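## Task

A spring pin with a pull knob holds the stand's post in one of its holes, and once the pin is pulled the post falls unless something supports it. Lift the post four holes higher (roughly 10 cm) and lock it there with the pin. The post must never drop, and lowering it quickly can also count as a failure even while it is held. Afterwards release it and back away. Both robots must stay upright and untilted.

## Robot and tools

Robots: r1 and r2 are identical Hello Robot Stretch 4 units. Each has a three-omni-wheel base, a lift carriage on a mast, an arm that telescopes straight forward, a wrist with yaw, pitch and roll, and a two-finger gripper with bendy steel fingers. Each is about 1.6 m tall, and its base rim lies within 0.23 m of the base origin. Cameras per robot: rN_head_camera, rN_head_left_camera, rN_head_right_camera, rN_wrist_camera.

Frames: every robot reports in its own base frame, with the origin on the floor under the base centre, x forward, y left, z up. hand_pose is the point between the open fingertips, given in that frame. With all wrist joints at 0 its axes match the base axes, but the printed value may be a bit off. base_odometry is relative to the base frame at the scene's start and only counts wheel turns, so slipping shows up as travel. Heading runs -3.142 to 3.142, positive to the left. Neither robot's state says where the other robot is. Only images, lidar_m and wrist_depth_mm show that.

execute_actions(actions, cameras): actions is a list holding one action object, or an empty list to just observe. The object is keyed "r1" and/or "r2", with a separate block per robot. Inside a block:
- base: exactly one relative move from the base's current reported position. translate_m is forward (+) or back, -2 to 2 m. strafe_m is left (+) or right, -2 to 2 m. rotate_rad turns counter-clockwise (+), -3.2 to 3.2 rad.
- joints: absolute targets by name. lift_m is 0 to 1.2 m. arm_m is extension, 0 to 0.55 m. wrist_yaw_rad is -1.134 to 4.276 (0 forward, + left, 3.14 stowed back, above 3.4 the arm can get in the way). wrist_pitch_rad is -1.117 to 4.259 (0 level, 1.57 pointing down). wrist_roll_rad is -1.117 to 4.259 (+ clockwise seen from behind). gripper_m is the fingertip gap, -0.038 to 0.141 m (below 0 the tips press together). A joint target outside its range is clipped and the result says so. Any other bad value or unknown key rejects the whole call.
- pace: "slow", "default", "fast" or "max". Base speed is 0.1, 0.3, 0.4 or 0.6 m/s and turn rate is 1, 2, 3 or 4 rad/s. Both are reduced when the lift is high.
- contact_limits: {"arm_m": 0 to 0.75}, default 0.5. This sets how hard an arm move may push before it halts.
- end_of_arm: "enable_torque", sent alone, re-powers wrist or gripper motors that have cut out.
A move lasts at most 15 s. A joint or base left out of an action may still be pushing toward an earlier target. cameras selects which images come back: null or ["all"] gives all, [] gives none.

wait(seconds 0 to 10) lets the scene run on and returns state and images. zoom_image(camera, region [x0,y0,x1,y1] in pixels, at most 504x504) enlarges part of that camera's latest image. read_manual only returns licence text. finished_scene(scene) ends the current scene for good, so call it only once the post is pinned, released and the robots are clear.

Result lines: base_status and joint_status give the outcome of each motion.
- done: reached the target. For the base this can include slip.
- off_target: stopped short and may still be pushing.
- contact_stop_at_<key>: halted on contact. That part goes slack, so a slack lift can sink under a load.
- limit_stop_at_own_body: the robot nearly hit itself.
- limit_stop_at_tilt: the robot leans more than 6 degrees, and the lift, arm and wheels stop taking commands.
- torque_fault: the wrist or gripper went limp and needs enable_torque.
After a stop, the remaining calls in that reply are skipped. on_its_own lists things not commanded in this call; its "held at" is a target, not a position. motor_effort is percent of maximum, with the peak in brackets. The readings are noisy and slightly biased. A firm grip shows as a gripper_m effort change. A sustained high effort at rest means the motor is carrying a load or pushing. turned_by_wheels versus turned_by_imu differing by more than about 0.1 rad means a hit or slip. base_tilt gives forward and right lean in degrees, each with a fixed offset of up to about 1.5 degrees. lidar_m gives 12 distances in 30-degree sectors, counter-clockwise from straight ahead (4th is left, 7th behind, 10th right). "-" means nothing seen, or something nearer than 0.25 m. wrist_depth_mm is a 7x7 grid of depths in mm, 100 to 2000.

Gripping: command a gap smaller than the object. The further below its width, the harder the squeeze, and the object gets pulled toward the wrist. Opening again pushes it out.

Things to avoid:
- Letting the post fall once the pin is out, or lowering it quickly. One robot should hold or lift the post while the other works the pin.
- Robots pressing into each other. There is no contact report, and driving even millimetres further after touching counts as a hard press. The same command can give up to about 3 cm different travel per metre between the two robots.
- Tipping: do not drive or turn with more than 1 kg held at arm_m above 0.2, and avoid strong steady pushes with the gripper held high.
- Wrist faults caused by pressing the gripper against things.
- Tilting the gripper up while it is rolled, which can trigger self-collision stops.
A useful start is lift_m 0.4 together with wrist_yaw_rad 0 to unfold the wrist.

Each tool is called after "Emit:" as name(argument=value, ...), one argument or row to a line, values as JSON.

## Session

Emit:
execute_actions(
  actions=[],
)

Scene clock: 0.00 s.
r1.base_odometry: x=+0.000 y=+0.000 heading=+0.000 (m, m, rad; r1's odometry frame)
r1.turned_by_wheels: +0.000 (rad since the last result)
r1.turned_by_imu: +0.000 (rad since the last result)
r1.base_tilt: forward=-0.3 right=+0.3 (deg)
r1.lidar_m: 1.10 1.06 1.12 1.16 1.13 1.20 1.72 7.19 4.93 3.67 3.59 1.49
r1.base_status: not commanded
r1.joint_positions: lift_m=+0.186 arm_m=+0.002 wrist_yaw_rad=+3.087 wrist_pitch_rad=+0.012 wrist_roll_rad=-0.018 gripper_m=+0.057
r1.joint_status: not commanded
r1.motor_effort: lift_m=+20 arm_m=+0 wrist_yaw_rad=+2 wrist_pitch_rad=-5 wrist_roll_rad=-1 gripper_m=-1 wheel_0=+0 wheel_1=+0 wheel_2=+0 (%)
r1.hand_pose: x=-0.1108 y=+0.1031 z=+0.3607 quat_wxyz=(+0.027, -0.006, -0.009, +1.000) (m; r1's base frame)
r1.wrist_depth_mm: - 138 - - 1618 1229 1025 / - 120 170 - 1708 1281 1025 / - 124 177 - 1661 1255 1042 / 141 142 - - 1661 1255 1008 / 1618 - - - 1618 1229 1060 / 1078 1205 1025 1138 195 1138 1025 / 512 842 831 - 831 798 842
r2.base_odometry: x=+0.000 y=+0.000 heading=+0.000 (m, m, rad; r2's odometry frame)
r2.turned_by_wheels: +0.000 (rad since the last result)
r2.turned_by_imu: +0.000 (rad since the last result)
r2.base_tilt: forward=+0.6 right=-1.2 (deg)
r2.lidar_m: 0.77 0.71 0.73 0.99 1.38 1.43 1.85 4.34 5.18 3.59 3.37 1.14
r2.base_status: not commanded
r2.joint_positions: lift_m=+0.208 arm_m=+0.001 wrist_yaw_rad=+3.064 wrist_pitch_rad=-0.008 wrist_roll_rad=+0.009 gripper_m=+0.057
r2.joint_status: not commanded
r2.motor_effort: lift_m=+18 arm_m=-1 wrist_yaw_rad=-1 wrist_pitch_rad=-7 wrist_roll_rad=-1 gripper_m=-3 wheel_0=+0 wheel_1=+1 wheel_2=+0 (%)
r2.hand_pose: x=-0.1088 y=+0.1097 z=+0.3885 quat_wxyz=(+0.039, +0.004, +0.004, +0.999) (m; r2's base frame)
r2.wrist_depth_mm: - 142 - - 1708 1397 1160 / - 132 - - 1708 1430 1160 / - 131 196 - 1756 1397 1182 / 116 141 281 - 1708 1397 1160 / - - - - 1708 1366 1182 / 1464 1499 201 1537 205 1336 1182 / 976 976 991 156 991 946 1042
pictures: r1_head_camera, r1_head_left_camera, r1_head_right_camera, r1_wrist_camera, r2_head_camera, r2_head_left_camera, r2_head_right_camera, r2_wrist_camera
Images, in order (width x height): r1_head_camera 420x560, r1_head_left_camera 420x672, r1_head_right_camera 420x672, r1_wrist_camera 616x392, r2_head_camera 420x560, r2_head_left_camera 420x672, r2_head_right_camera 420x672, r2_wrist_camera 616x392.

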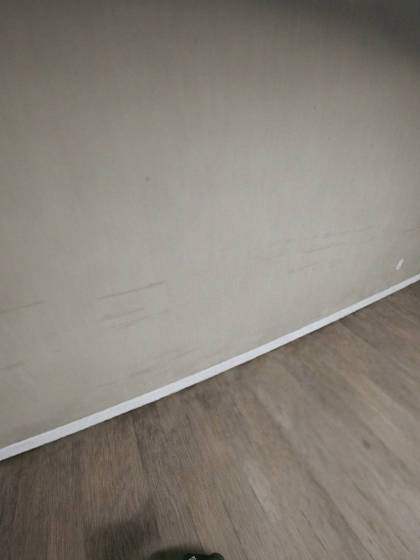

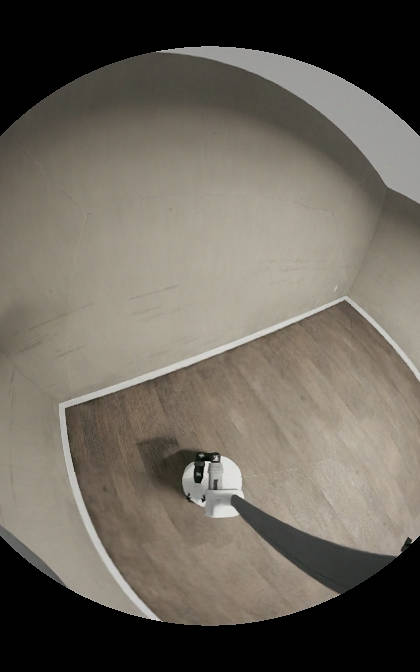

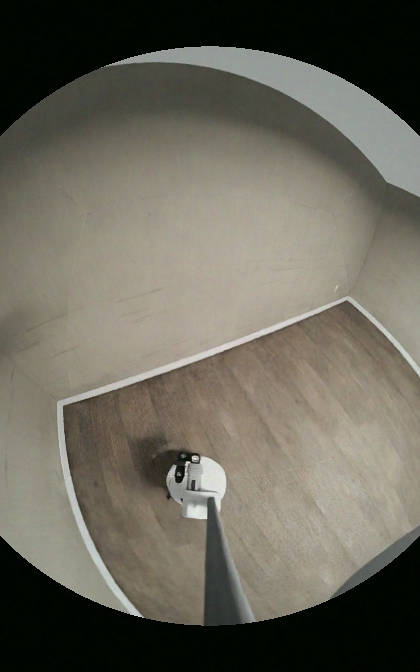

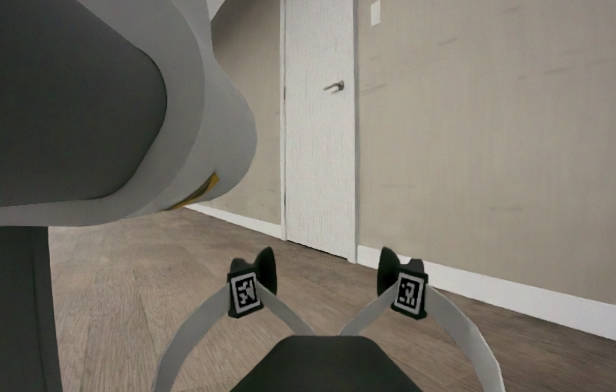

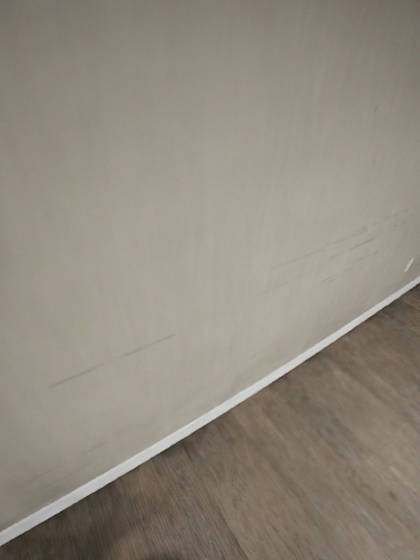

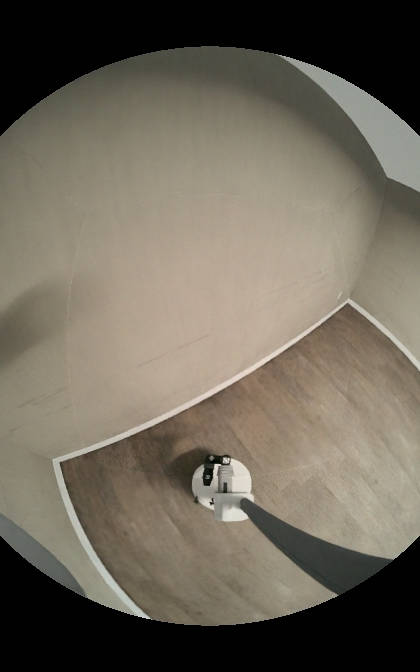

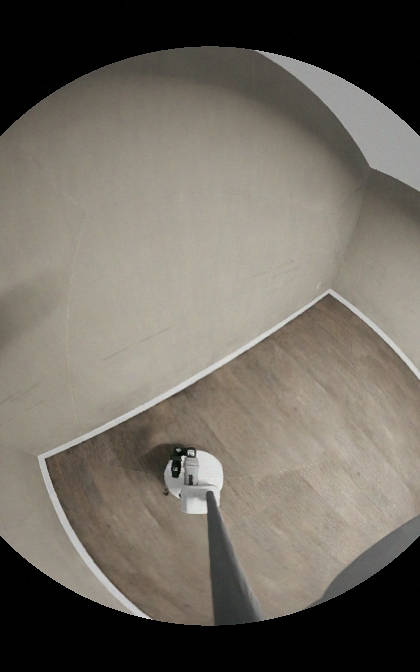

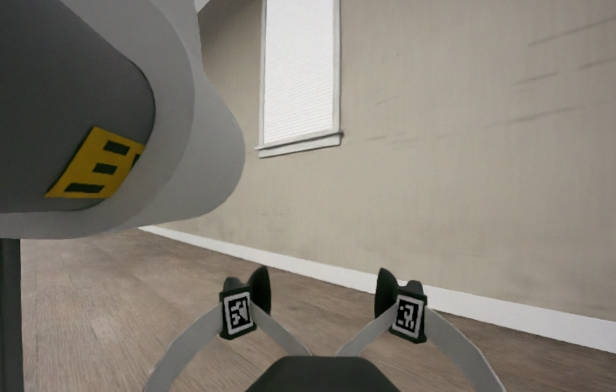

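Emit:
execute_actions(
  actions=[
    {"r1":{"base":{"rotate_rad":-2.3},"pace":"fast"},"r2":{"base":{"rotate_rad":-2.3},"pace":"fast"}},
  ],
  cameras=["r1_head_camera","r2_head_camera"],
)

Emit:
execute_actions(
  actions=[
    {"r1":{"base":{"translate_m":1.8},"joints":{"lift_m":0.6,"wrist_yaw_rad":0,"gripper_m":0.13},"pace":"max"},"r2":{"base":{"translate_m":1.8},"joints":{"lift_m":0.6,"wrist_yaw_rad":0,"gripper_m":0.13},"pace":"max"}},
  ],
  cameras=["r1_head_camera","r2_head_camera","r1_wrist_camera","r2_wrist_camera"],
)

Scene clock: 7.80 s.
r1.base_odometry: x=+0.000 y=+0.000 heading=-2.300 (m, m, rad; r1's odometry frame)
r1.turned_by_wheels: -2.300 (rad since the last result)
r1.turned_by_imu: -2.353 (rad since the last result)
r1.base_tilt: forward=-0.2 right=+0.2 (deg)
r1.lidar_m: 2.93 3.96 3.59 1.93 1.20 1.06 1.08 1.28 1.12 1.14 1.40 2.72
r1.base_status: done
r1.joint_positions: lift_m=+0.186 arm_m=+0.002 wrist_yaw_rad=+3.087 wrist_pitch_rad=+0.012 wrist_roll_rad=-0.018 gripper_m=+0.057
r1.joint_status: not commanded
r1.motor_effort: lift_m=+20(20) arm_m=+0(0) wrist_yaw_rad=+3(2) wrist_pitch_rad=-7(7) wrist_roll_rad=-1(1) gripper_m=-1(2) wheel_0=-1(7) wheel_1=-1(10) wheel_2=-2(12) (%)
r1.hand_pose: x=-0.1108 y=+0.1031 z=+0.3607 quat_wxyz=(+0.027, -0.006, -0.009, +1.000) (m; r1's base frame)
r1.wrist_depth_mm: - 138 1281 1229 1118 1042 976 / - 120 170 1229 1138 1060 976 / - 125 177 1255 1160 1060 1008 / 141 141 1336 1281 1138 1060 991 / 1308 1499 1397 1255 1138 1078 1025 / 1060 1182 1042 1138 195 1078 991 / 521 842 842 - 831 798 831
r2.base_odometry: x=+0.000 y=+0.000 heading=-2.300 (m, m, rad; r2's odometry frame)
r2.turned_by_wheels: -2.300 (rad since the last result)
r2.turned_by_imu: -2.264 (rad since the last result)
r2.base_tilt: forward=+0.3 right=-1.2 (deg)
r2.lidar_m: 7.05 3.96 3.37 1.52 0.85 0.71 0.71 0.83 1.35 1.38 1.57 2.67
r2.base_status: done
r2.joint_positions: lift_m=+0.208 arm_m=+0.001 wrist_yaw_rad=+3.063 wrist_pitch_rad=-0.008 wrist_roll_rad=+0.009 gripper_m=+0.057
r2.joint_status: not commanded
r2.motor_effort: lift_m=+18(18) arm_m=-1(1) wrist_yaw_rad=+4(1) wrist_pitch_rad=-7(8) wrist_roll_rad=-1(1) gripper_m=-4(6) wheel_0=+1(8) wheel_1=+0(12) wheel_2=-1(11) (%)
r2.hand_pose: x=-0.1087 y=+0.1097 z=+0.3885 quat_wxyz=(+0.039, +0.004, +0.004, +0.999) (m; r2's base frame)
r2.wrist_depth_mm: - 142 866 831 798 759 732 / - 132 854 831 788 759 723 / - 131 197 831 788 750 723 / 116 141 279 820 798 759 732 / 931 891 854 820 788 750 723 / 946 904 201 820 205 759 715 / 931 891 842 156 768 732 715
pictures: r1_head_camera, r2_head_camera
Images, in order (width x height): r1_head_camera 420x560, r2_head_camera 420x560.

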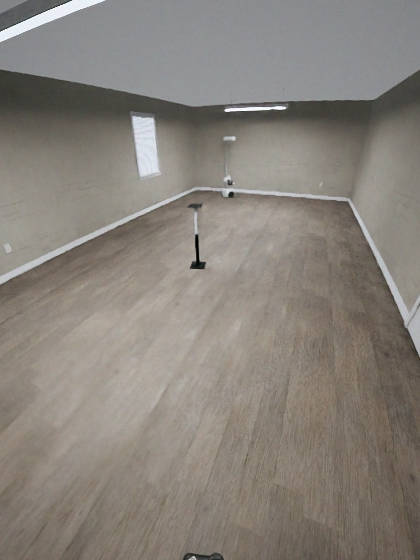

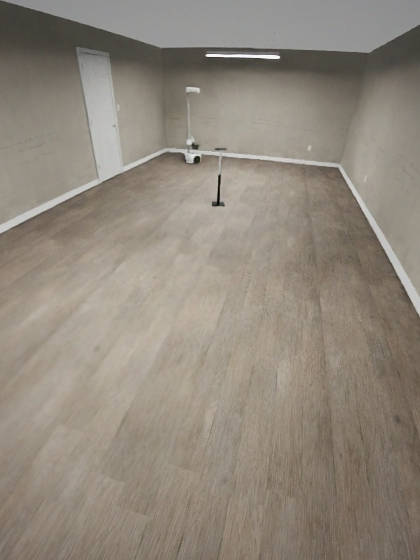

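Scene clock: 12.37 s.
r1.base_odometry: x=-1.200 y=-1.342 heading=-2.301 (m, m, rad; r1's odometry frame)
r1.turned_by_wheels: +0.000 (rad since the last result)
r1.turned_by_imu: -0.007 (rad since the last result)
r1.base_tilt: forward=-0.3 right=+0.4 (deg)
r1.lidar_m: 1.10 1.11 2.97 3.02 3.10 2.79 2.79 1.96 1.70 1.72 2.12 4.09
r1.base_status: done
r1.joint_positions: lift_m=+0.600 arm_m=+0.002 wrist_yaw_rad=+0.000 wrist_pitch_rad=+0.012 wrist_roll_rad=-0.018 gripper_m=+0.130
r1.joint_status: all done
r1.motor_effort: lift_m=+20(24) arm_m=+0(0) wrist_yaw_rad=+1(6) wrist_pitch_rad=-7(6) wrist_roll_rad=-1(1) gripper_m=-1(3) wheel_0=-2(6) wheel_1=-1(8) wheel_2=-1(16) (%)
r1.hand_pose: x=+0.4609 y=-0.0874 z=+0.7746 quat_wxyz=(+1.000, -0.009, +0.006, +0.000) (m; r1's base frame)
r1.wrist_depth_mm: - - - - - - - / - - - - - - - / - - - - - - - / - - - - - - - / - - - - - - - / - - - - - 1983 - / 1661 1661 1661 - 1576 1618 1708
r2.base_odometry: x=-1.199 y=-1.343 heading=-2.300 (m, m, rad; r2's odometry frame)
r2.turned_by_wheels: +0.000 (rad since the last result)
r2.turned_by_imu: -0.003 (rad since the last result)
r2.base_tilt: forward=+0.7 right=-1.2 (deg)
r2.lidar_m: 2.50 3.48 2.95 2.94 2.89 2.47 2.46 2.12 1.78 1.77 2.07 3.48
r2.base_status: done
r2.joint_positions: lift_m=+0.600 arm_m=+0.001 wrist_yaw_rad=+0.000 wrist_pitch_rad=-0.008 wrist_roll_rad=+0.009 gripper_m=+0.130
r2.joint_status: all done
r2.motor_effort: lift_m=+19(23) arm_m=-1(1) wrist_yaw_rad=-2(6) wrist_pitch_rad=-7(8) wrist_roll_rad=+0(0) gripper_m=+0(3) wheel_0=+0(9) wheel_1=+0(9) wheel_2=+1(14) (%)
r2.hand_pose: x=+0.4605 y=-0.0874 z=+0.7804 quat_wxyz=(+1.000, +0.004, -0.004, +0.000) (m; r2's base frame)
r2.wrist_depth_mm: - - - - - - - / - - - - - - - / - - - - - - - / - - - - - - - / - - - - - - - / - - 214 - - 208 - / 1808 1708 - 145 1921 1808 1863
pictures: r1_head_camera, r1_wrist_camera, r2_head_camera, r2_wrist_camera
Images, in order (width x height): r1_head_camera 420x560, r1_wrist_camera 616x392, r2_head_camera 420x560, r2_wrist_camera 616x392.

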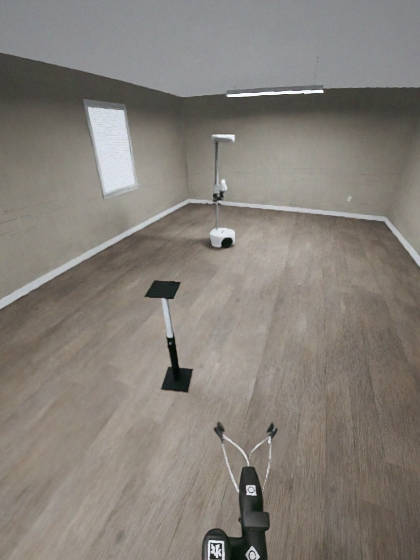

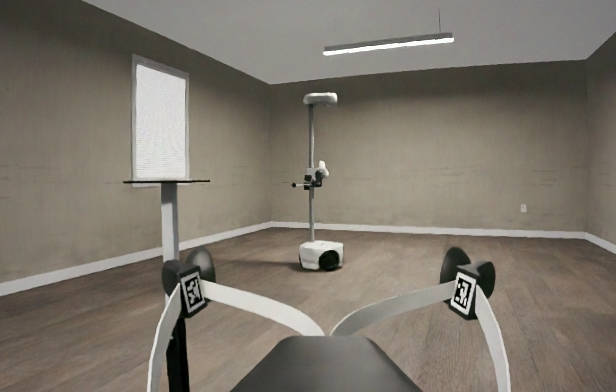

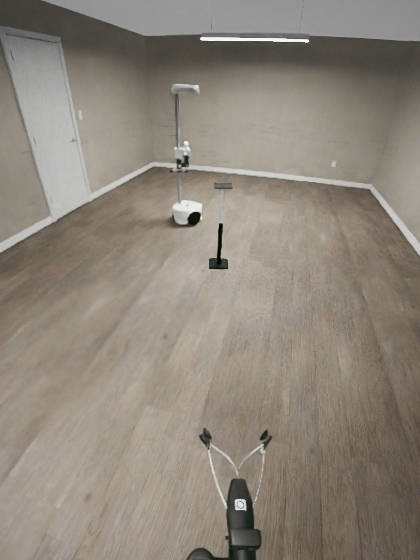

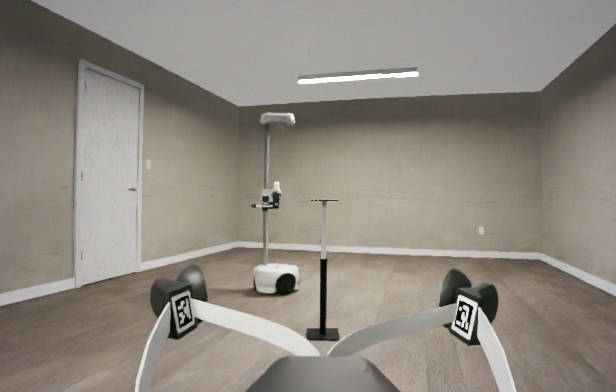

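Emit:
execute_actions(
  actions=[
    {"r1":{"base":{"strafe_m":0.35},"joints":{"lift_m":0.3,"arm_m":0.25},"pace":"fast"},"r2":{"base":{"translate_m":1.3},"joints":{"lift_m":0.5},"pace":"max"}},
  ],
  cameras=["r1_head_camera","r2_head_camera","r1_wrist_camera","r2_wrist_camera"],
)

Scene clock: 23.27 s.
r1.base_odometry: x=-0.939 y=-1.575 heading=-2.301 (m, m, rad; r1's odometry frame)
r1.turned_by_wheels: +0.000 (rad since the last result)
r1.turned_by_imu: +0.000 (rad since the last result)
r1.base_tilt: forward=-0.2 right=+0.2 (deg)
r1.lidar_m: 1.06 2.98 2.64 2.65 2.98 2.67 2.67 2.32 2.02 2.06 2.51 4.84
r1.base_status: done
r1.joint_positions: lift_m=+0.300 arm_m=+0.248 wrist_yaw_rad=+0.000 wrist_pitch_rad=+0.012 wrist_roll_rad=-0.018 gripper_m=+0.130
r1.joint_status: all done
r1.motor_effort: lift_m=+18(18) arm_m=+8(9) wrist_yaw_rad=+1(1) wrist_pitch_rad=-7(6) wrist_roll_rad=-1(1) gripper_m=+0(0) wheel_0=+0(11) wheel_1=-1(10) wheel_2=+0(2) (%)
r1.hand_pose: x=+0.7079 y=-0.0873 z=+0.4748 quat_wxyz=(+1.000, -0.009, +0.006, +0.000) (m; r1's base frame)
r1.wrist_depth_mm: - - - - - - - / - - - - - - - / - - - - - - - / - - - - - - - / - - - 1921 - - - / 1430 1464 1308 1308 1281 1281 1397 / 1060 1042 1098 - 1025 1025 1025
r2.base_odometry: x=-2.065 y=-2.312 heading=-2.300 (m, m, rad; r2's odometry frame)
r2.turned_by_wheels: +0.000 (rad since the last result)
r2.turned_by_imu: -0.002 (rad since the last result)
r2.base_tilt: forward=+0.6 right=-1.2 (deg)
r2.lidar_m: 1.19 3.09 2.65 2.64 3.00 3.73 3.73 2.49 2.11 2.11 2.42 4.08
r2.base_status: done
r2.joint_positions: lift_m=+0.500 arm_m=+0.001 wrist_yaw_rad=+0.000 wrist_pitch_rad=-0.008 wrist_roll_rad=+0.009 gripper_m=+0.130
r2.joint_status: all done
r2.motor_effort: lift_m=+17(17) arm_m=-1(1) wrist_yaw_rad=-1(1) wrist_pitch_rad=-6(7) wrist_roll_rad=-1(1) gripper_m=-1(1) wheel_0=+1(8) wheel_1=+1(8) wheel_2=+0(13) (%)
r2.hand_pose: x=+0.4605 y=-0.0874 z=+0.6806 quat_wxyz=(+1.000, +0.004, -0.004, +0.000) (m; r2's base frame)
r2.wrist_depth_mm: - - - - - - - / - - - - - - - / - - - - - - - / - - - - - - - / - - - - - - - / - - 214 - - 209 - / 1576 1576 1661 145 1618 1576 1618
pictures: r1_head_camera, r1_wrist_camera, r2_head_camera, r2_wrist_camera
Images, in order (width x height): r1_head_camera 420x560, r1_wrist_camera 616x392, r2_head_camera 420x560, r2_wrist_camera 616x392.

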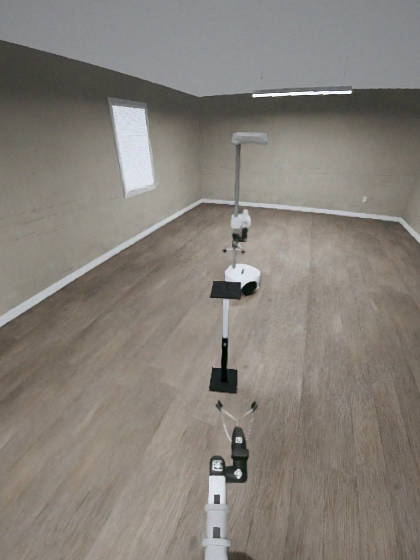

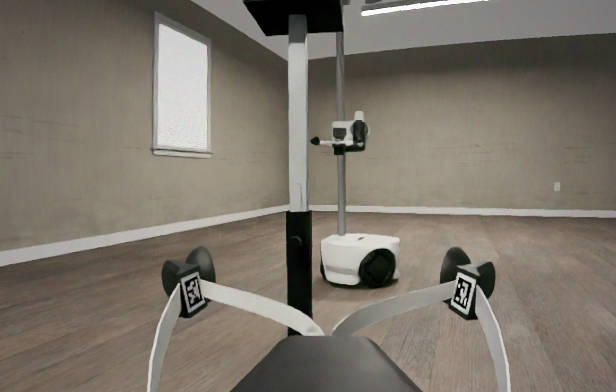

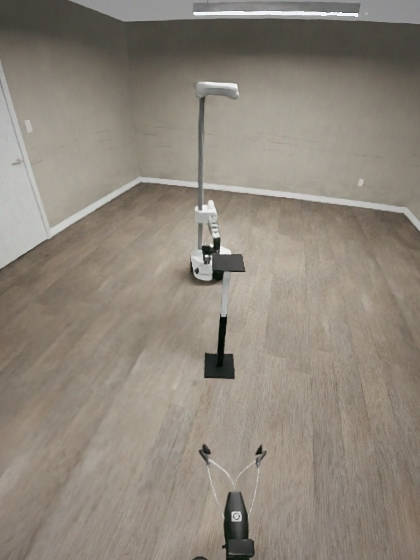

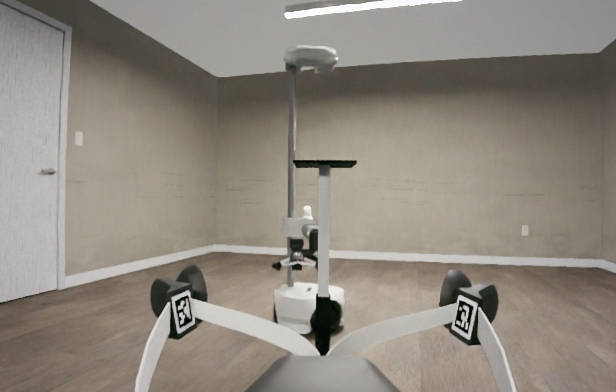

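Emit:
execute_actions(
  actions=[
    {"r1":{"base":{"strafe_m":0.07},"joints":{"lift_m":0.265,"arm_m":0.5,"gripper_m":0.08,"wrist_yaw_rad":-0.1},"pace":"fast"},"r2":{"base":{"translate_m":0.55},"joints":{"arm_m":0.15},"pace":"fast"}},
  ],
  cameras=["r1_head_camera","r2_head_camera","r1_wrist_camera","r2_wrist_camera"],
)

Scene clock: 32.17 s.
r1.base_odometry: x=-0.887 y=-1.622 heading=-2.301 (m, m, rad; r1's odometry frame)
r1.turned_by_wheels: +0.000 (rad since the last result)
r1.turned_by_imu: -0.001 (rad since the last result)
r1.base_tilt: forward=-0.2 right=+0.3 (deg)
r1.lidar_m: 1.06 2.89 2.58 2.59 2.95 2.64 2.65 2.38 2.09 2.13 2.60 4.99
r1.base_status: done
r1.joint_positions: lift_m=+0.265 arm_m=+0.498 wrist_yaw_rad=-0.100 wrist_pitch_rad=+0.012 wrist_roll_rad=-0.018 gripper_m=+0.080
r1.joint_status: all done
r1.motor_effort: lift_m=+18(19) arm_m=+9(9) wrist_yaw_rad=+1(1) wrist_pitch_rad=-6(7) wrist_roll_rad=-1(1) gripper_m=-3(2) wheel_0=+0(11) wheel_1=-2(11) wheel_2=+0(1) (%)
r1.hand_pose: x=+0.9477 y=-0.1157 z=+0.4398 quat_wxyz=(+0.999, -0.009, +0.007, -0.050) (m; r1's base frame)
r1.wrist_depth_mm: - - - - - - - / - - - 778 - - - / - - - - - - - / - - - - - - - / - - - 1205 - - - / 1397 1397 1205 1008 976 1336 1308 / 991 960 991 - 976 946 976
r2.base_odometry: x=-2.431 y=-2.723 heading=-2.300 (m, m, rad; r2's odometry frame)
r2.turned_by_wheels: +0.000 (rad since the last result)
r2.turned_by_imu: +0.000 (rad since the last result)
r2.base_tilt: forward=+0.5 right=-1.2 (deg)
r2.lidar_m: 0.63 2.94 2.52 2.51 2.85 4.27 - 2.64 2.26 2.24 2.57 4.29
r2.base_status: done
r2.joint_positions: lift_m=+0.500 arm_m=+0.149 wrist_yaw_rad=+0.000 wrist_pitch_rad=-0.008 wrist_roll_rad=+0.009 gripper_m=+0.130
r2.joint_status: all done
r2.motor_effort: lift_m=+16(16) arm_m=+5(5) wrist_yaw_rad=-2(0) wrist_pitch_rad=-6(7) wrist_roll_rad=-1(0) gripper_m=-1(1) wheel_0=+1(8) wheel_1=+1(9) wheel_2=+0(14) (%)
r2.hand_pose: x=+0.6085 y=-0.0874 z=+0.6806 quat_wxyz=(+1.000, +0.004, -0.004, +0.000) (m; r2's base frame)
r2.wrist_depth_mm: - - - - - - - / - - - 307 303 - - / - - - - - - - / - - - - - - - / - - - 1537 - - - / - - 214 798 - 208 - / 1537 1576 1661 145 1618 1618 1618
pictures: r1_head_camera, r1_wrist_camera, r2_head_camera, r2_wrist_camera
Images, in order (width x height): r1_head_camera 420x560, r1_wrist_camera 616x392, r2_head_camera 420x560, r2_wrist_camera 616x392.

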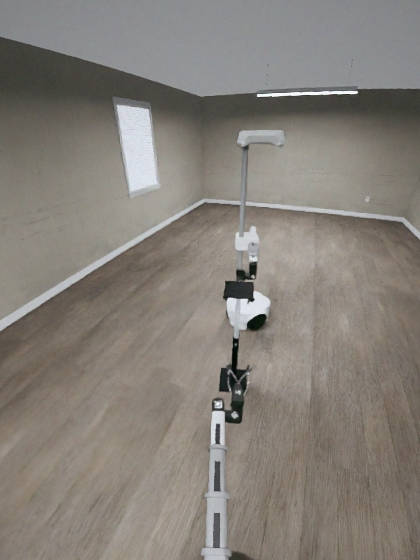

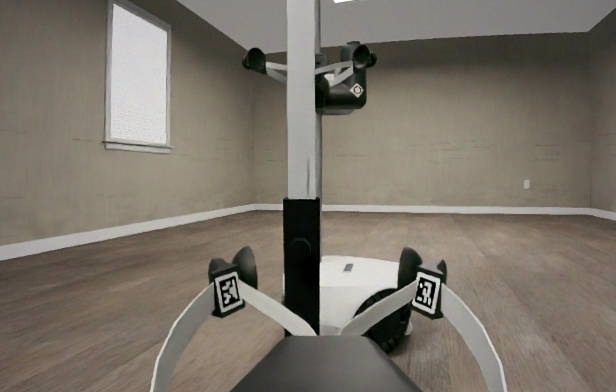

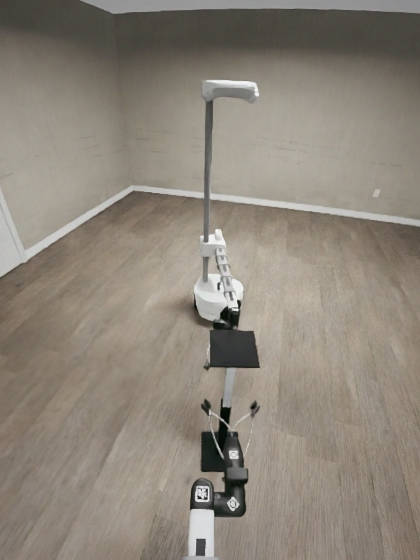

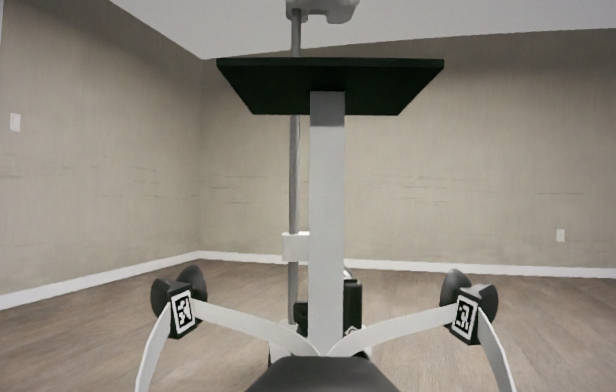

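Emit:
execute_actions(
  actions=[
    {"r1":{"base":{"translate_m":0.07},"joints":{"lift_m":0.26,"wrist_yaw_rad":-0.04}},"r2":{"joints":{"arm_m":0.25,"gripper_m":0.06}}},
  ],
  cameras=["r2_head_left_camera","r1_wrist_camera","r2_wrist_camera"],
)

Emit:
zoom_image(
  camera="r1_wrist_camera",
  region=[200,170,460,340],
)

Scene clock: 40.30 s.
r1.base_odometry: x=-0.933 y=-1.674 heading=-2.301 (m, m, rad; r1's odometry frame)
r1.turned_by_wheels: +0.000 (rad since the last result)
r1.turned_by_imu: +0.000 (rad since the last result)
r1.base_tilt: forward=-0.1 right=+0.3 (deg)
r1.lidar_m: 1.00 2.89 2.56 2.60 3.02 2.69 2.72 2.42 2.08 2.14 2.62 1.82
r1.base_status: done
r1.joint_positions: lift_m=+0.260 arm_m=+0.499 wrist_yaw_rad=-0.040 wrist_pitch_rad=+0.012 wrist_roll_rad=-0.018 gripper_m=+0.080
r1.joint_status: all done
r1.motor_effort: lift_m=+18(19) arm_m=+9(9) wrist_yaw_rad=+3(5) wrist_pitch_rad=-5(5) wrist_roll_rad=-1(1) gripper_m=-7(2) wheel_0=-1(5) wheel_1=+1(5) wheel_2=+2(8) (%)
r1.hand_pose: x=+0.9541 y=-0.0990 z=+0.4349 quat_wxyz=(+1.000, -0.009, +0.006, -0.020) (m; r1's base frame)
r1.wrist_depth_mm: - - - 459 - - - / - - - - - - - / - - - - - - - / - - - - - - - / - - - 1983 - - - / 1336 1430 1160 343 904 1229 1336 / 976 960 976 - 917 931 976
r2.base_odometry: x=-2.431 y=-2.723 heading=-2.300 (m, m, rad; r2's odometry frame)
r2.turned_by_wheels: +0.000 (rad since the last result)
r2.turned_by_imu: +0.001 (rad since the last result)
r2.base_tilt: forward=+0.5 right=-1.2 (deg)
r2.lidar_m: 0.64 2.93 2.51 2.49 2.85 4.28 - 2.65 2.24 2.23 2.58 4.30
r2.base_status: not commanded
r2.joint_positions: lift_m=+0.500 arm_m=+0.249 wrist_yaw_rad=+0.000 wrist_pitch_rad=-0.008 wrist_roll_rad=+0.009 gripper_m=+0.060
r2.joint_status: all done
r2.motor_effort: lift_m=+17(17) arm_m=+5(8) wrist_yaw_rad=+2(1) wrist_pitch_rad=-6(8) wrist_roll_rad=-1(1) gripper_m=-4(5) wheel_0=+1(1) wheel_1=+2(1) wheel_2=+0(0) (%)
r2.hand_pose: x=+0.7085 y=-0.0874 z=+0.6806 quat_wxyz=(+1.000, +0.004, -0.004, +0.000) (m; r2's base frame)
r2.wrist_depth_mm: - - 219 205 210 - - / - - - 228 304 - - / - - - 228 - - - / - - - 228 - - - / - - - 227 - - - / - - 200 228 206 - - / 1576 1499 1618 155 1618 1537 1661
pictures: r1_wrist_camera, r2_head_left_camera, r2_wrist_camera
Images, in order (width x height): r1_wrist_camera 616x392, r2_head_left_camera 420x672, r2_wrist_camera 616x392.

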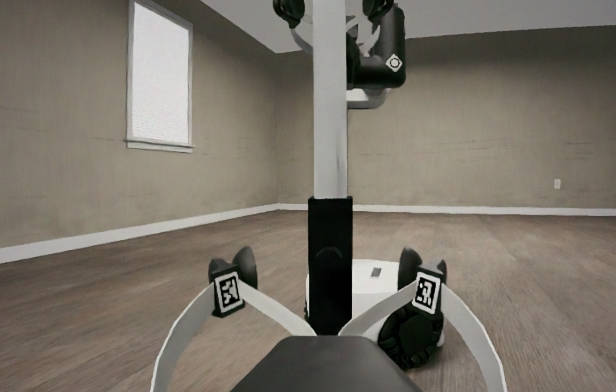

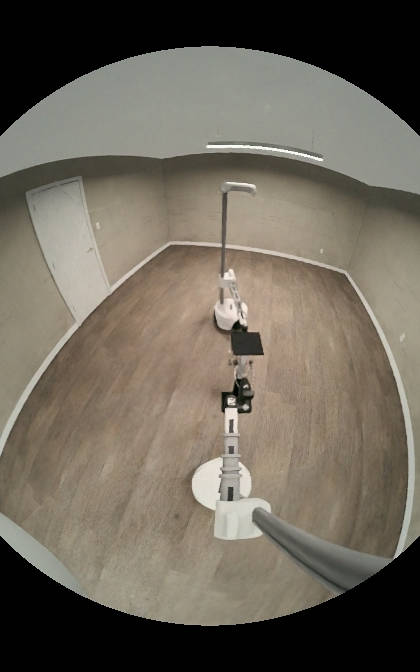

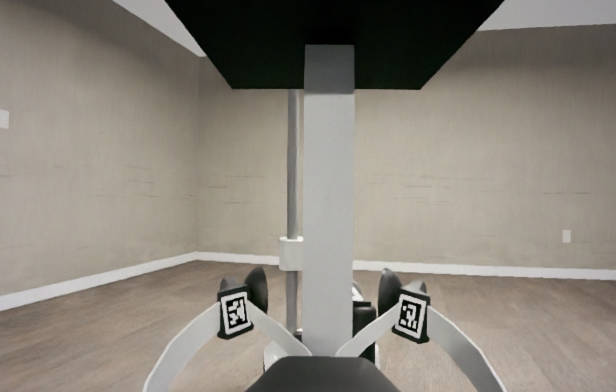

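Region (200, 170, 460, 340) of r1_wrist_camera's 616x392 image, scaled by 1.938; it fills the top 330 rows of this view, and the rest is white.

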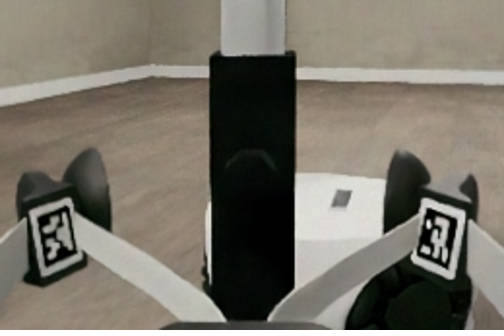

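Emit:
execute_actions(
  actions=[
    {"r1":{"base":{"translate_m":0.07},"joints":{"lift_m":0.252,"wrist_yaw_rad":-0.06,"gripper_m":0.055}},"r2":{"joints":{"arm_m":0.266,"gripper_m":-0.02}}},
  ],
  cameras=["r1_head_camera","r1_wrist_camera","r2_wrist_camera"],
)

Emit:
zoom_image(
  camera="r1_wrist_camera",
  region=[200,170,460,340],
)

Emit:
zoom_image(
  camera="r1_head_camera",
  region=[200,310,290,400],
)

Scene clock: 52.20 s.
r1.base_odometry: x=-0.980 y=-1.726 heading=-2.301 (m, m, rad; r1's odometry frame)
r1.turned_by_wheels: +0.000 (rad since the last result)
r1.turned_by_imu: +0.000 (rad since the last result)
r1.base_tilt: forward=-0.1 right=+0.3 (deg)
r1.lidar_m: 0.92 2.84 2.54 2.56 3.09 2.77 2.78 2.43 2.12 2.16 2.67 1.63
r1.base_status: done
r1.joint_positions: lift_m=+0.252 arm_m=+0.499 wrist_yaw_rad=-0.060 wrist_pitch_rad=+0.012 wrist_roll_rad=-0.018 gripper_m=+0.055
r1.joint_status: all done
r1.motor_effort: lift_m=+18(18) arm_m=+9(8) wrist_yaw_rad=+1(0) wrist_pitch_rad=-6(5) wrist_roll_rad=-1(1) gripper_m=-2(3) wheel_0=+1(5) wheel_1=+1(6) wheel_2=+0(8) (%)
r1.hand_pose: x=+0.9521 y=-0.1045 z=+0.4269 quat_wxyz=(+0.999, -0.009, +0.006, -0.030) (m; r1's base frame)
r1.wrist_depth_mm: - - - 272 539 - - / - - - 273 - - - / - - - 277 - - - / - - - 274 - - - / - - - 271 - - - / 1308 1397 201 274 197 1308 1281 / 960 960 946 - 842 904 917
r2.base_odometry: x=-2.431 y=-2.723 heading=-2.300 (m, m, rad; r2's odometry frame)
r2.turned_by_wheels: +0.000 (rad since the last result)
r2.turned_by_imu: +0.000 (rad since the last result)
r2.base_tilt: forward=+0.6 right=-1.2 (deg)
r2.lidar_m: 0.65 2.94 2.51 2.51 2.88 4.28 - 2.64 2.25 2.24 2.56 4.30
r2.base_status: not commanded
r2.joint_positions: lift_m=+0.500 arm_m=+0.267 wrist_yaw_rad=+0.006 wrist_pitch_rad=-0.007 wrist_roll_rad=+0.009 gripper_m=-0.019
r2.joint_status: all done
r2.on_its_own: wrist_yaw_rad is at rest, and its effort (-16) is outside its rest range (-13 to +13)
r2.motor_effort: lift_m=+17(17) arm_m=-4(6) wrist_yaw_rad=-16(17) wrist_pitch_rad=-9(10) wrist_roll_rad=+0(1) gripper_m=-36(39) wheel_0=-4(4) wheel_1=-1(1) wheel_2=+4(3) (%)
r2.hand_pose: x=+0.7266 y=-0.0857 z=+0.6803 quat_wxyz=(+1.000, +0.004, -0.003, +0.003) (m; r2's base frame)
r2.wrist_depth_mm: - - 219 204 209 - - / - - - 208 - - - / - - - 207 - - - / - - - 207 - - - / - - - 208 - - - / - - 185 207 198 - - / 1576 1464 1576 207 564 152 1661
pictures: r1_head_camera, r1_wrist_camera, r2_wrist_camera
Images, in order (width x height): r1_head_camera 420x560, r1_wrist_camera 616x392, r2_wrist_camera 616x392.

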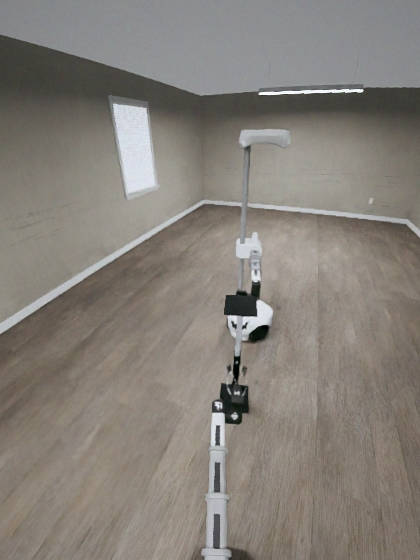

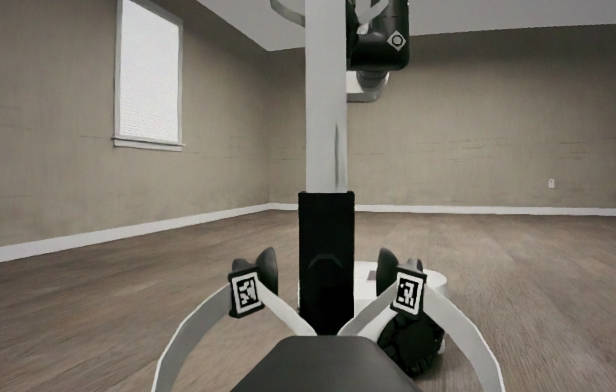

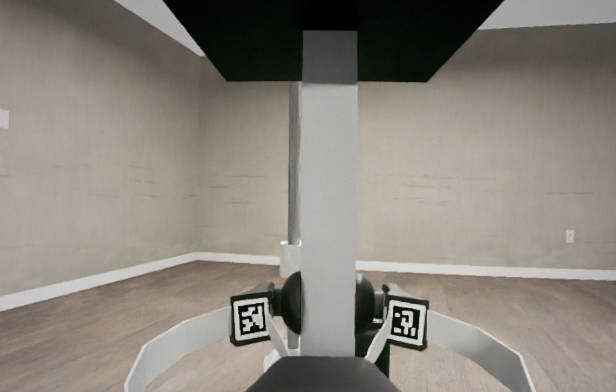

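Region (200, 170, 460, 340) of r1_wrist_camera's 616x392 image, scaled by 1.938; it fills the top 330 rows of this view, and the rest is white.

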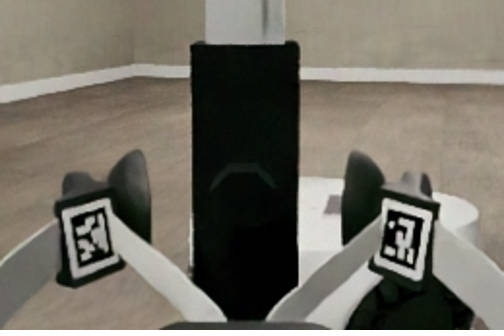

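Region (200, 310, 290, 400) of r1_head_camera's 420x560 image, scaled by 5.600, with more detail than that image has.

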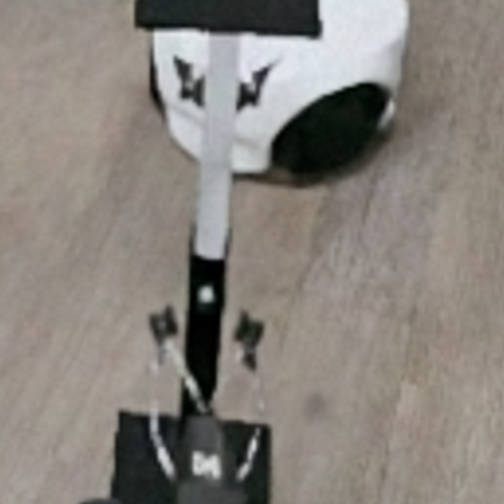

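Emit:
execute_actions(
  actions=[
    {"r1":{"joints":{"arm_m":0.512,"gripper_m":-0.015}},"r2":{"joints":{"arm_m":0.274,"lift_m":0.505},"pace":"slow"}},
  ],
  cameras=["r1_wrist_camera","r2_wrist_camera"],
)

Emit:
execute_actions(
  actions=[
    {"r1":{"joints":{"arm_m":0.497},"pace":"slow"}},
  ],
  cameras=["r1_head_camera","r1_wrist_camera"],
)

Emit:
zoom_image(
  camera="r1_head_camera",
  region=[200,310,290,400],
)

Scene clock: 59.13 s.
r1.base_odometry: x=-0.980 y=-1.726 heading=-2.301 (m, m, rad; r1's odometry frame)
r1.turned_by_wheels: +0.000 (rad since the last result)
r1.turned_by_imu: +0.000 (rad since the last result)
r1.base_tilt: forward=+0.0 right=+0.2 (deg)
r1.lidar_m: 0.92 2.84 2.53 2.57 3.10 2.78 2.79 2.44 2.13 2.16 2.67 1.61
r1.base_status: not commanded
r1.joint_positions: lift_m=+0.252 arm_m=+0.511 wrist_yaw_rad=-0.057 wrist_pitch_rad=+0.012 wrist_roll_rad=-0.018 gripper_m=-0.014
r1.joint_status: all done
r1.motor_effort: lift_m=+17(17) arm_m=+5(9) wrist_yaw_rad=-8(7) wrist_pitch_rad=-8(7) wrist_roll_rad=-1(1) gripper_m=-24(26) wheel_0=+1(1) wheel_1=+1(1) wheel_2=+1(1) (%)
r1.hand_pose: x=+0.9650 y=-0.1036 z=+0.4268 quat_wxyz=(+1.000, -0.009, +0.006, -0.028) (m; r1's base frame)
r1.wrist_depth_mm: - - - 258 521 - - / - - - 260 - - - / - - - 263 - - - / - - - 263 - - - / - - - 257 - - - / 1308 1397 181 219 184 1229 1281 / 960 917 976 - 831 904 946
r2.base_odometry: x=-2.431 y=-2.723 heading=-2.300 (m, m, rad; r2's odometry frame)
r2.turned_by_wheels: +0.000 (rad since the last result)
r2.turned_by_imu: +0.000 (rad since the last result)
r2.base_tilt: forward=+0.4 right=-1.2 (deg)
r2.lidar_m: 0.64 2.95 2.52 2.51 2.88 4.27 - 2.63 2.25 2.25 2.55 4.30
r2.base_status: not commanded
r2.joint_positions: lift_m=+0.505 arm_m=+0.272 wrist_yaw_rad=-0.005 wrist_pitch_rad=-0.003 wrist_roll_rad=+0.009 gripper_m=-0.019
r2.joint_status: all done
r2.on_its_own: wrist_yaw_rad is at rest, and its effort (+16) is outside its rest range (-13 to +13)
r2.motor_effort: lift_m=+23(23) arm_m=+9(7) wrist_yaw_rad=+16(16) wrist_pitch_rad=-20(23) wrist_roll_rad=-1(0) gripper_m=-26(38) wheel_0=-4(4) wheel_1=-1(1) wheel_2=-1(3) (%)
r2.hand_pose: x=+0.7313 y=-0.0888 z=+0.6836 quat_wxyz=(+1.000, +0.004, -0.001, -0.002) (m; r2's base frame)
r2.wrist_depth_mm: - - 211 204 208 - - / - - - 205 - - - / - - - 206 - - - / - - - 205 - - - / - - - 206 - - - / - - 183 205 193 - - / 1537 1499 1499 204 535 157 1661
pictures: r1_wrist_camera, r2_wrist_camera
Images, in order (width x height): r1_wrist_camera 616x392, r2_wrist_camera 616x392.

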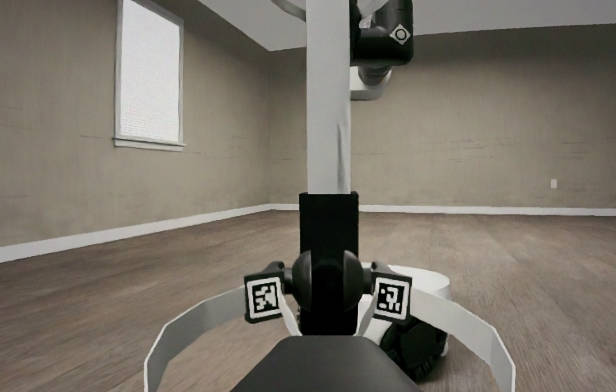

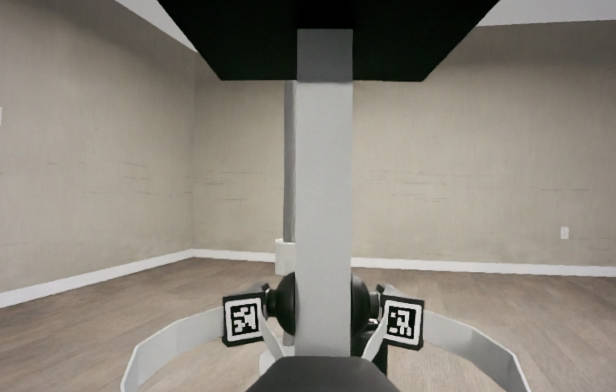

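Scene clock: 60.20 s.
r1.base_odometry: x=-0.980 y=-1.726 heading=-2.301 (m, m, rad; r1's odometry frame)
r1.turned_by_wheels: +0.000 (rad since the last result)
r1.turned_by_imu: +0.000 (rad since the last result)
r1.base_tilt: forward=-0.2 right=+0.3 (deg)
r1.lidar_m: 0.92 2.81 2.53 2.54 3.08 2.77 2.79 2.45 2.12 2.17 2.69 1.62
r1.base_status: not commanded
r1.joint_positions: lift_m=+0.252 arm_m=+0.499 wrist_yaw_rad=-0.056 wrist_pitch_rad=+0.012 wrist_roll_rad=-0.018 gripper_m=-0.014
r1.joint_status: all done
r1.motor_effort: lift_m=+18(18) arm_m=-12(12) wrist_yaw_rad=-10(9) wrist_pitch_rad=-6(7) wrist_roll_rad=-1(1) gripper_m=-23(23) wheel_0=+0(0) wheel_1=+1(1) wheel_2=+1(2) (%)
r1.hand_pose: x=+0.9531 y=-0.1034 z=+0.4268 quat_wxyz=(+1.000, -0.009, +0.006, -0.028) (m; r1's base frame)
r1.wrist_depth_mm: - - - 272 535 - - / - - - 274 - - - / - - - 274 - - - / - - - 274 - - - / - - - 268 - - - / 1336 1397 182 229 183 1205 1308 / 960 917 960 - 831 866 960
r2.base_odometry: x=-2.431 y=-2.723 heading=-2.300 (m, m, rad; r2's odometry frame)
r2.turned_by_wheels: +0.000 (rad since the last result)
r2.turned_by_imu: +0.000 (rad since the last result)
r2.base_tilt: forward=+0.5 right=-1.2 (deg)
r2.lidar_m: 0.64 2.94 2.52 2.51 2.87 4.27 - 2.65 2.24 2.23 2.57 4.28
r2.base_status: not commanded
r2.joint_positions: lift_m=+0.505 arm_m=+0.272 wrist_yaw_rad=-0.005 wrist_pitch_rad=+0.001 wrist_roll_rad=+0.009 gripper_m=-0.019
r2.joint_status: not commanded
r2.on_its_own: wrist_pitch_rad is at rest, and its effort (-34) is outside its rest range (-23 to +23)
r2.motor_effort: lift_m=+24(23) arm_m=+9(9) wrist_yaw_rad=+13(16) wrist_pitch_rad=-34(34) wrist_roll_rad=+0(1) gripper_m=-26(27) wheel_0=-4(4) wheel_1=-1(1) wheel_2=-1(1) (%)
r2.hand_pose: x=+0.7315 y=-0.0888 z=+0.6824 quat_wxyz=(+1.000, +0.004, +0.001, -0.002) (m; r2's base frame)
r2.wrist_depth_mm: - - 211 204 208 - - / - - - 204 - - - / - - - 204 - - - / - - - 205 - - - / - - - 205 - - - / - - 185 205 193 - - / 1499 1430 1499 206 554 157 1576
pictures: r1_head_camera, r1_wrist_camera
Images, in order (width x height): r1_head_camera 420x560, r1_wrist_camera 616x392.

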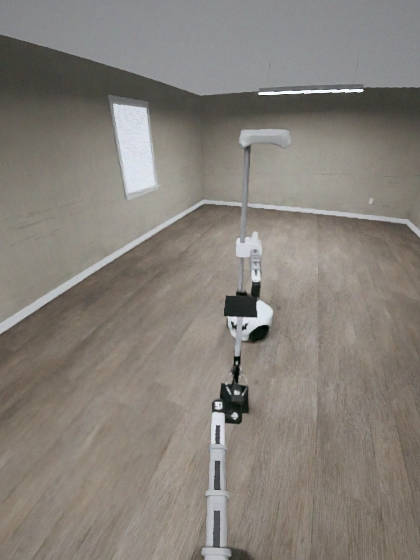

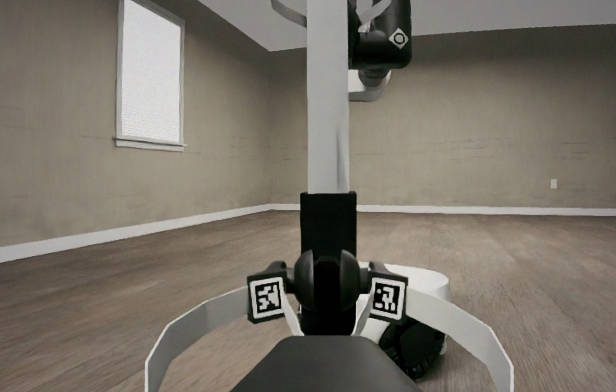

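Region (200, 310, 290, 400) of r1_head_camera's 420x560 image, scaled by 5.600, with more detail than that image has.

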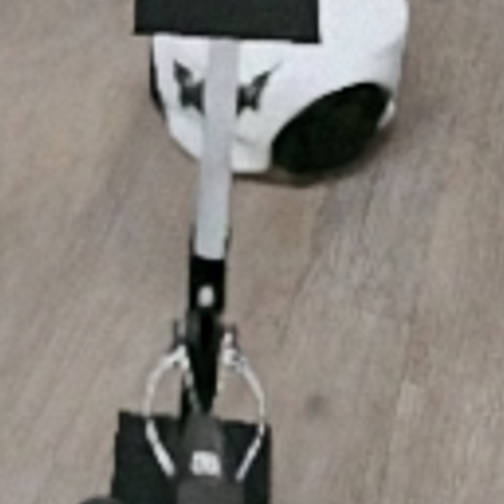

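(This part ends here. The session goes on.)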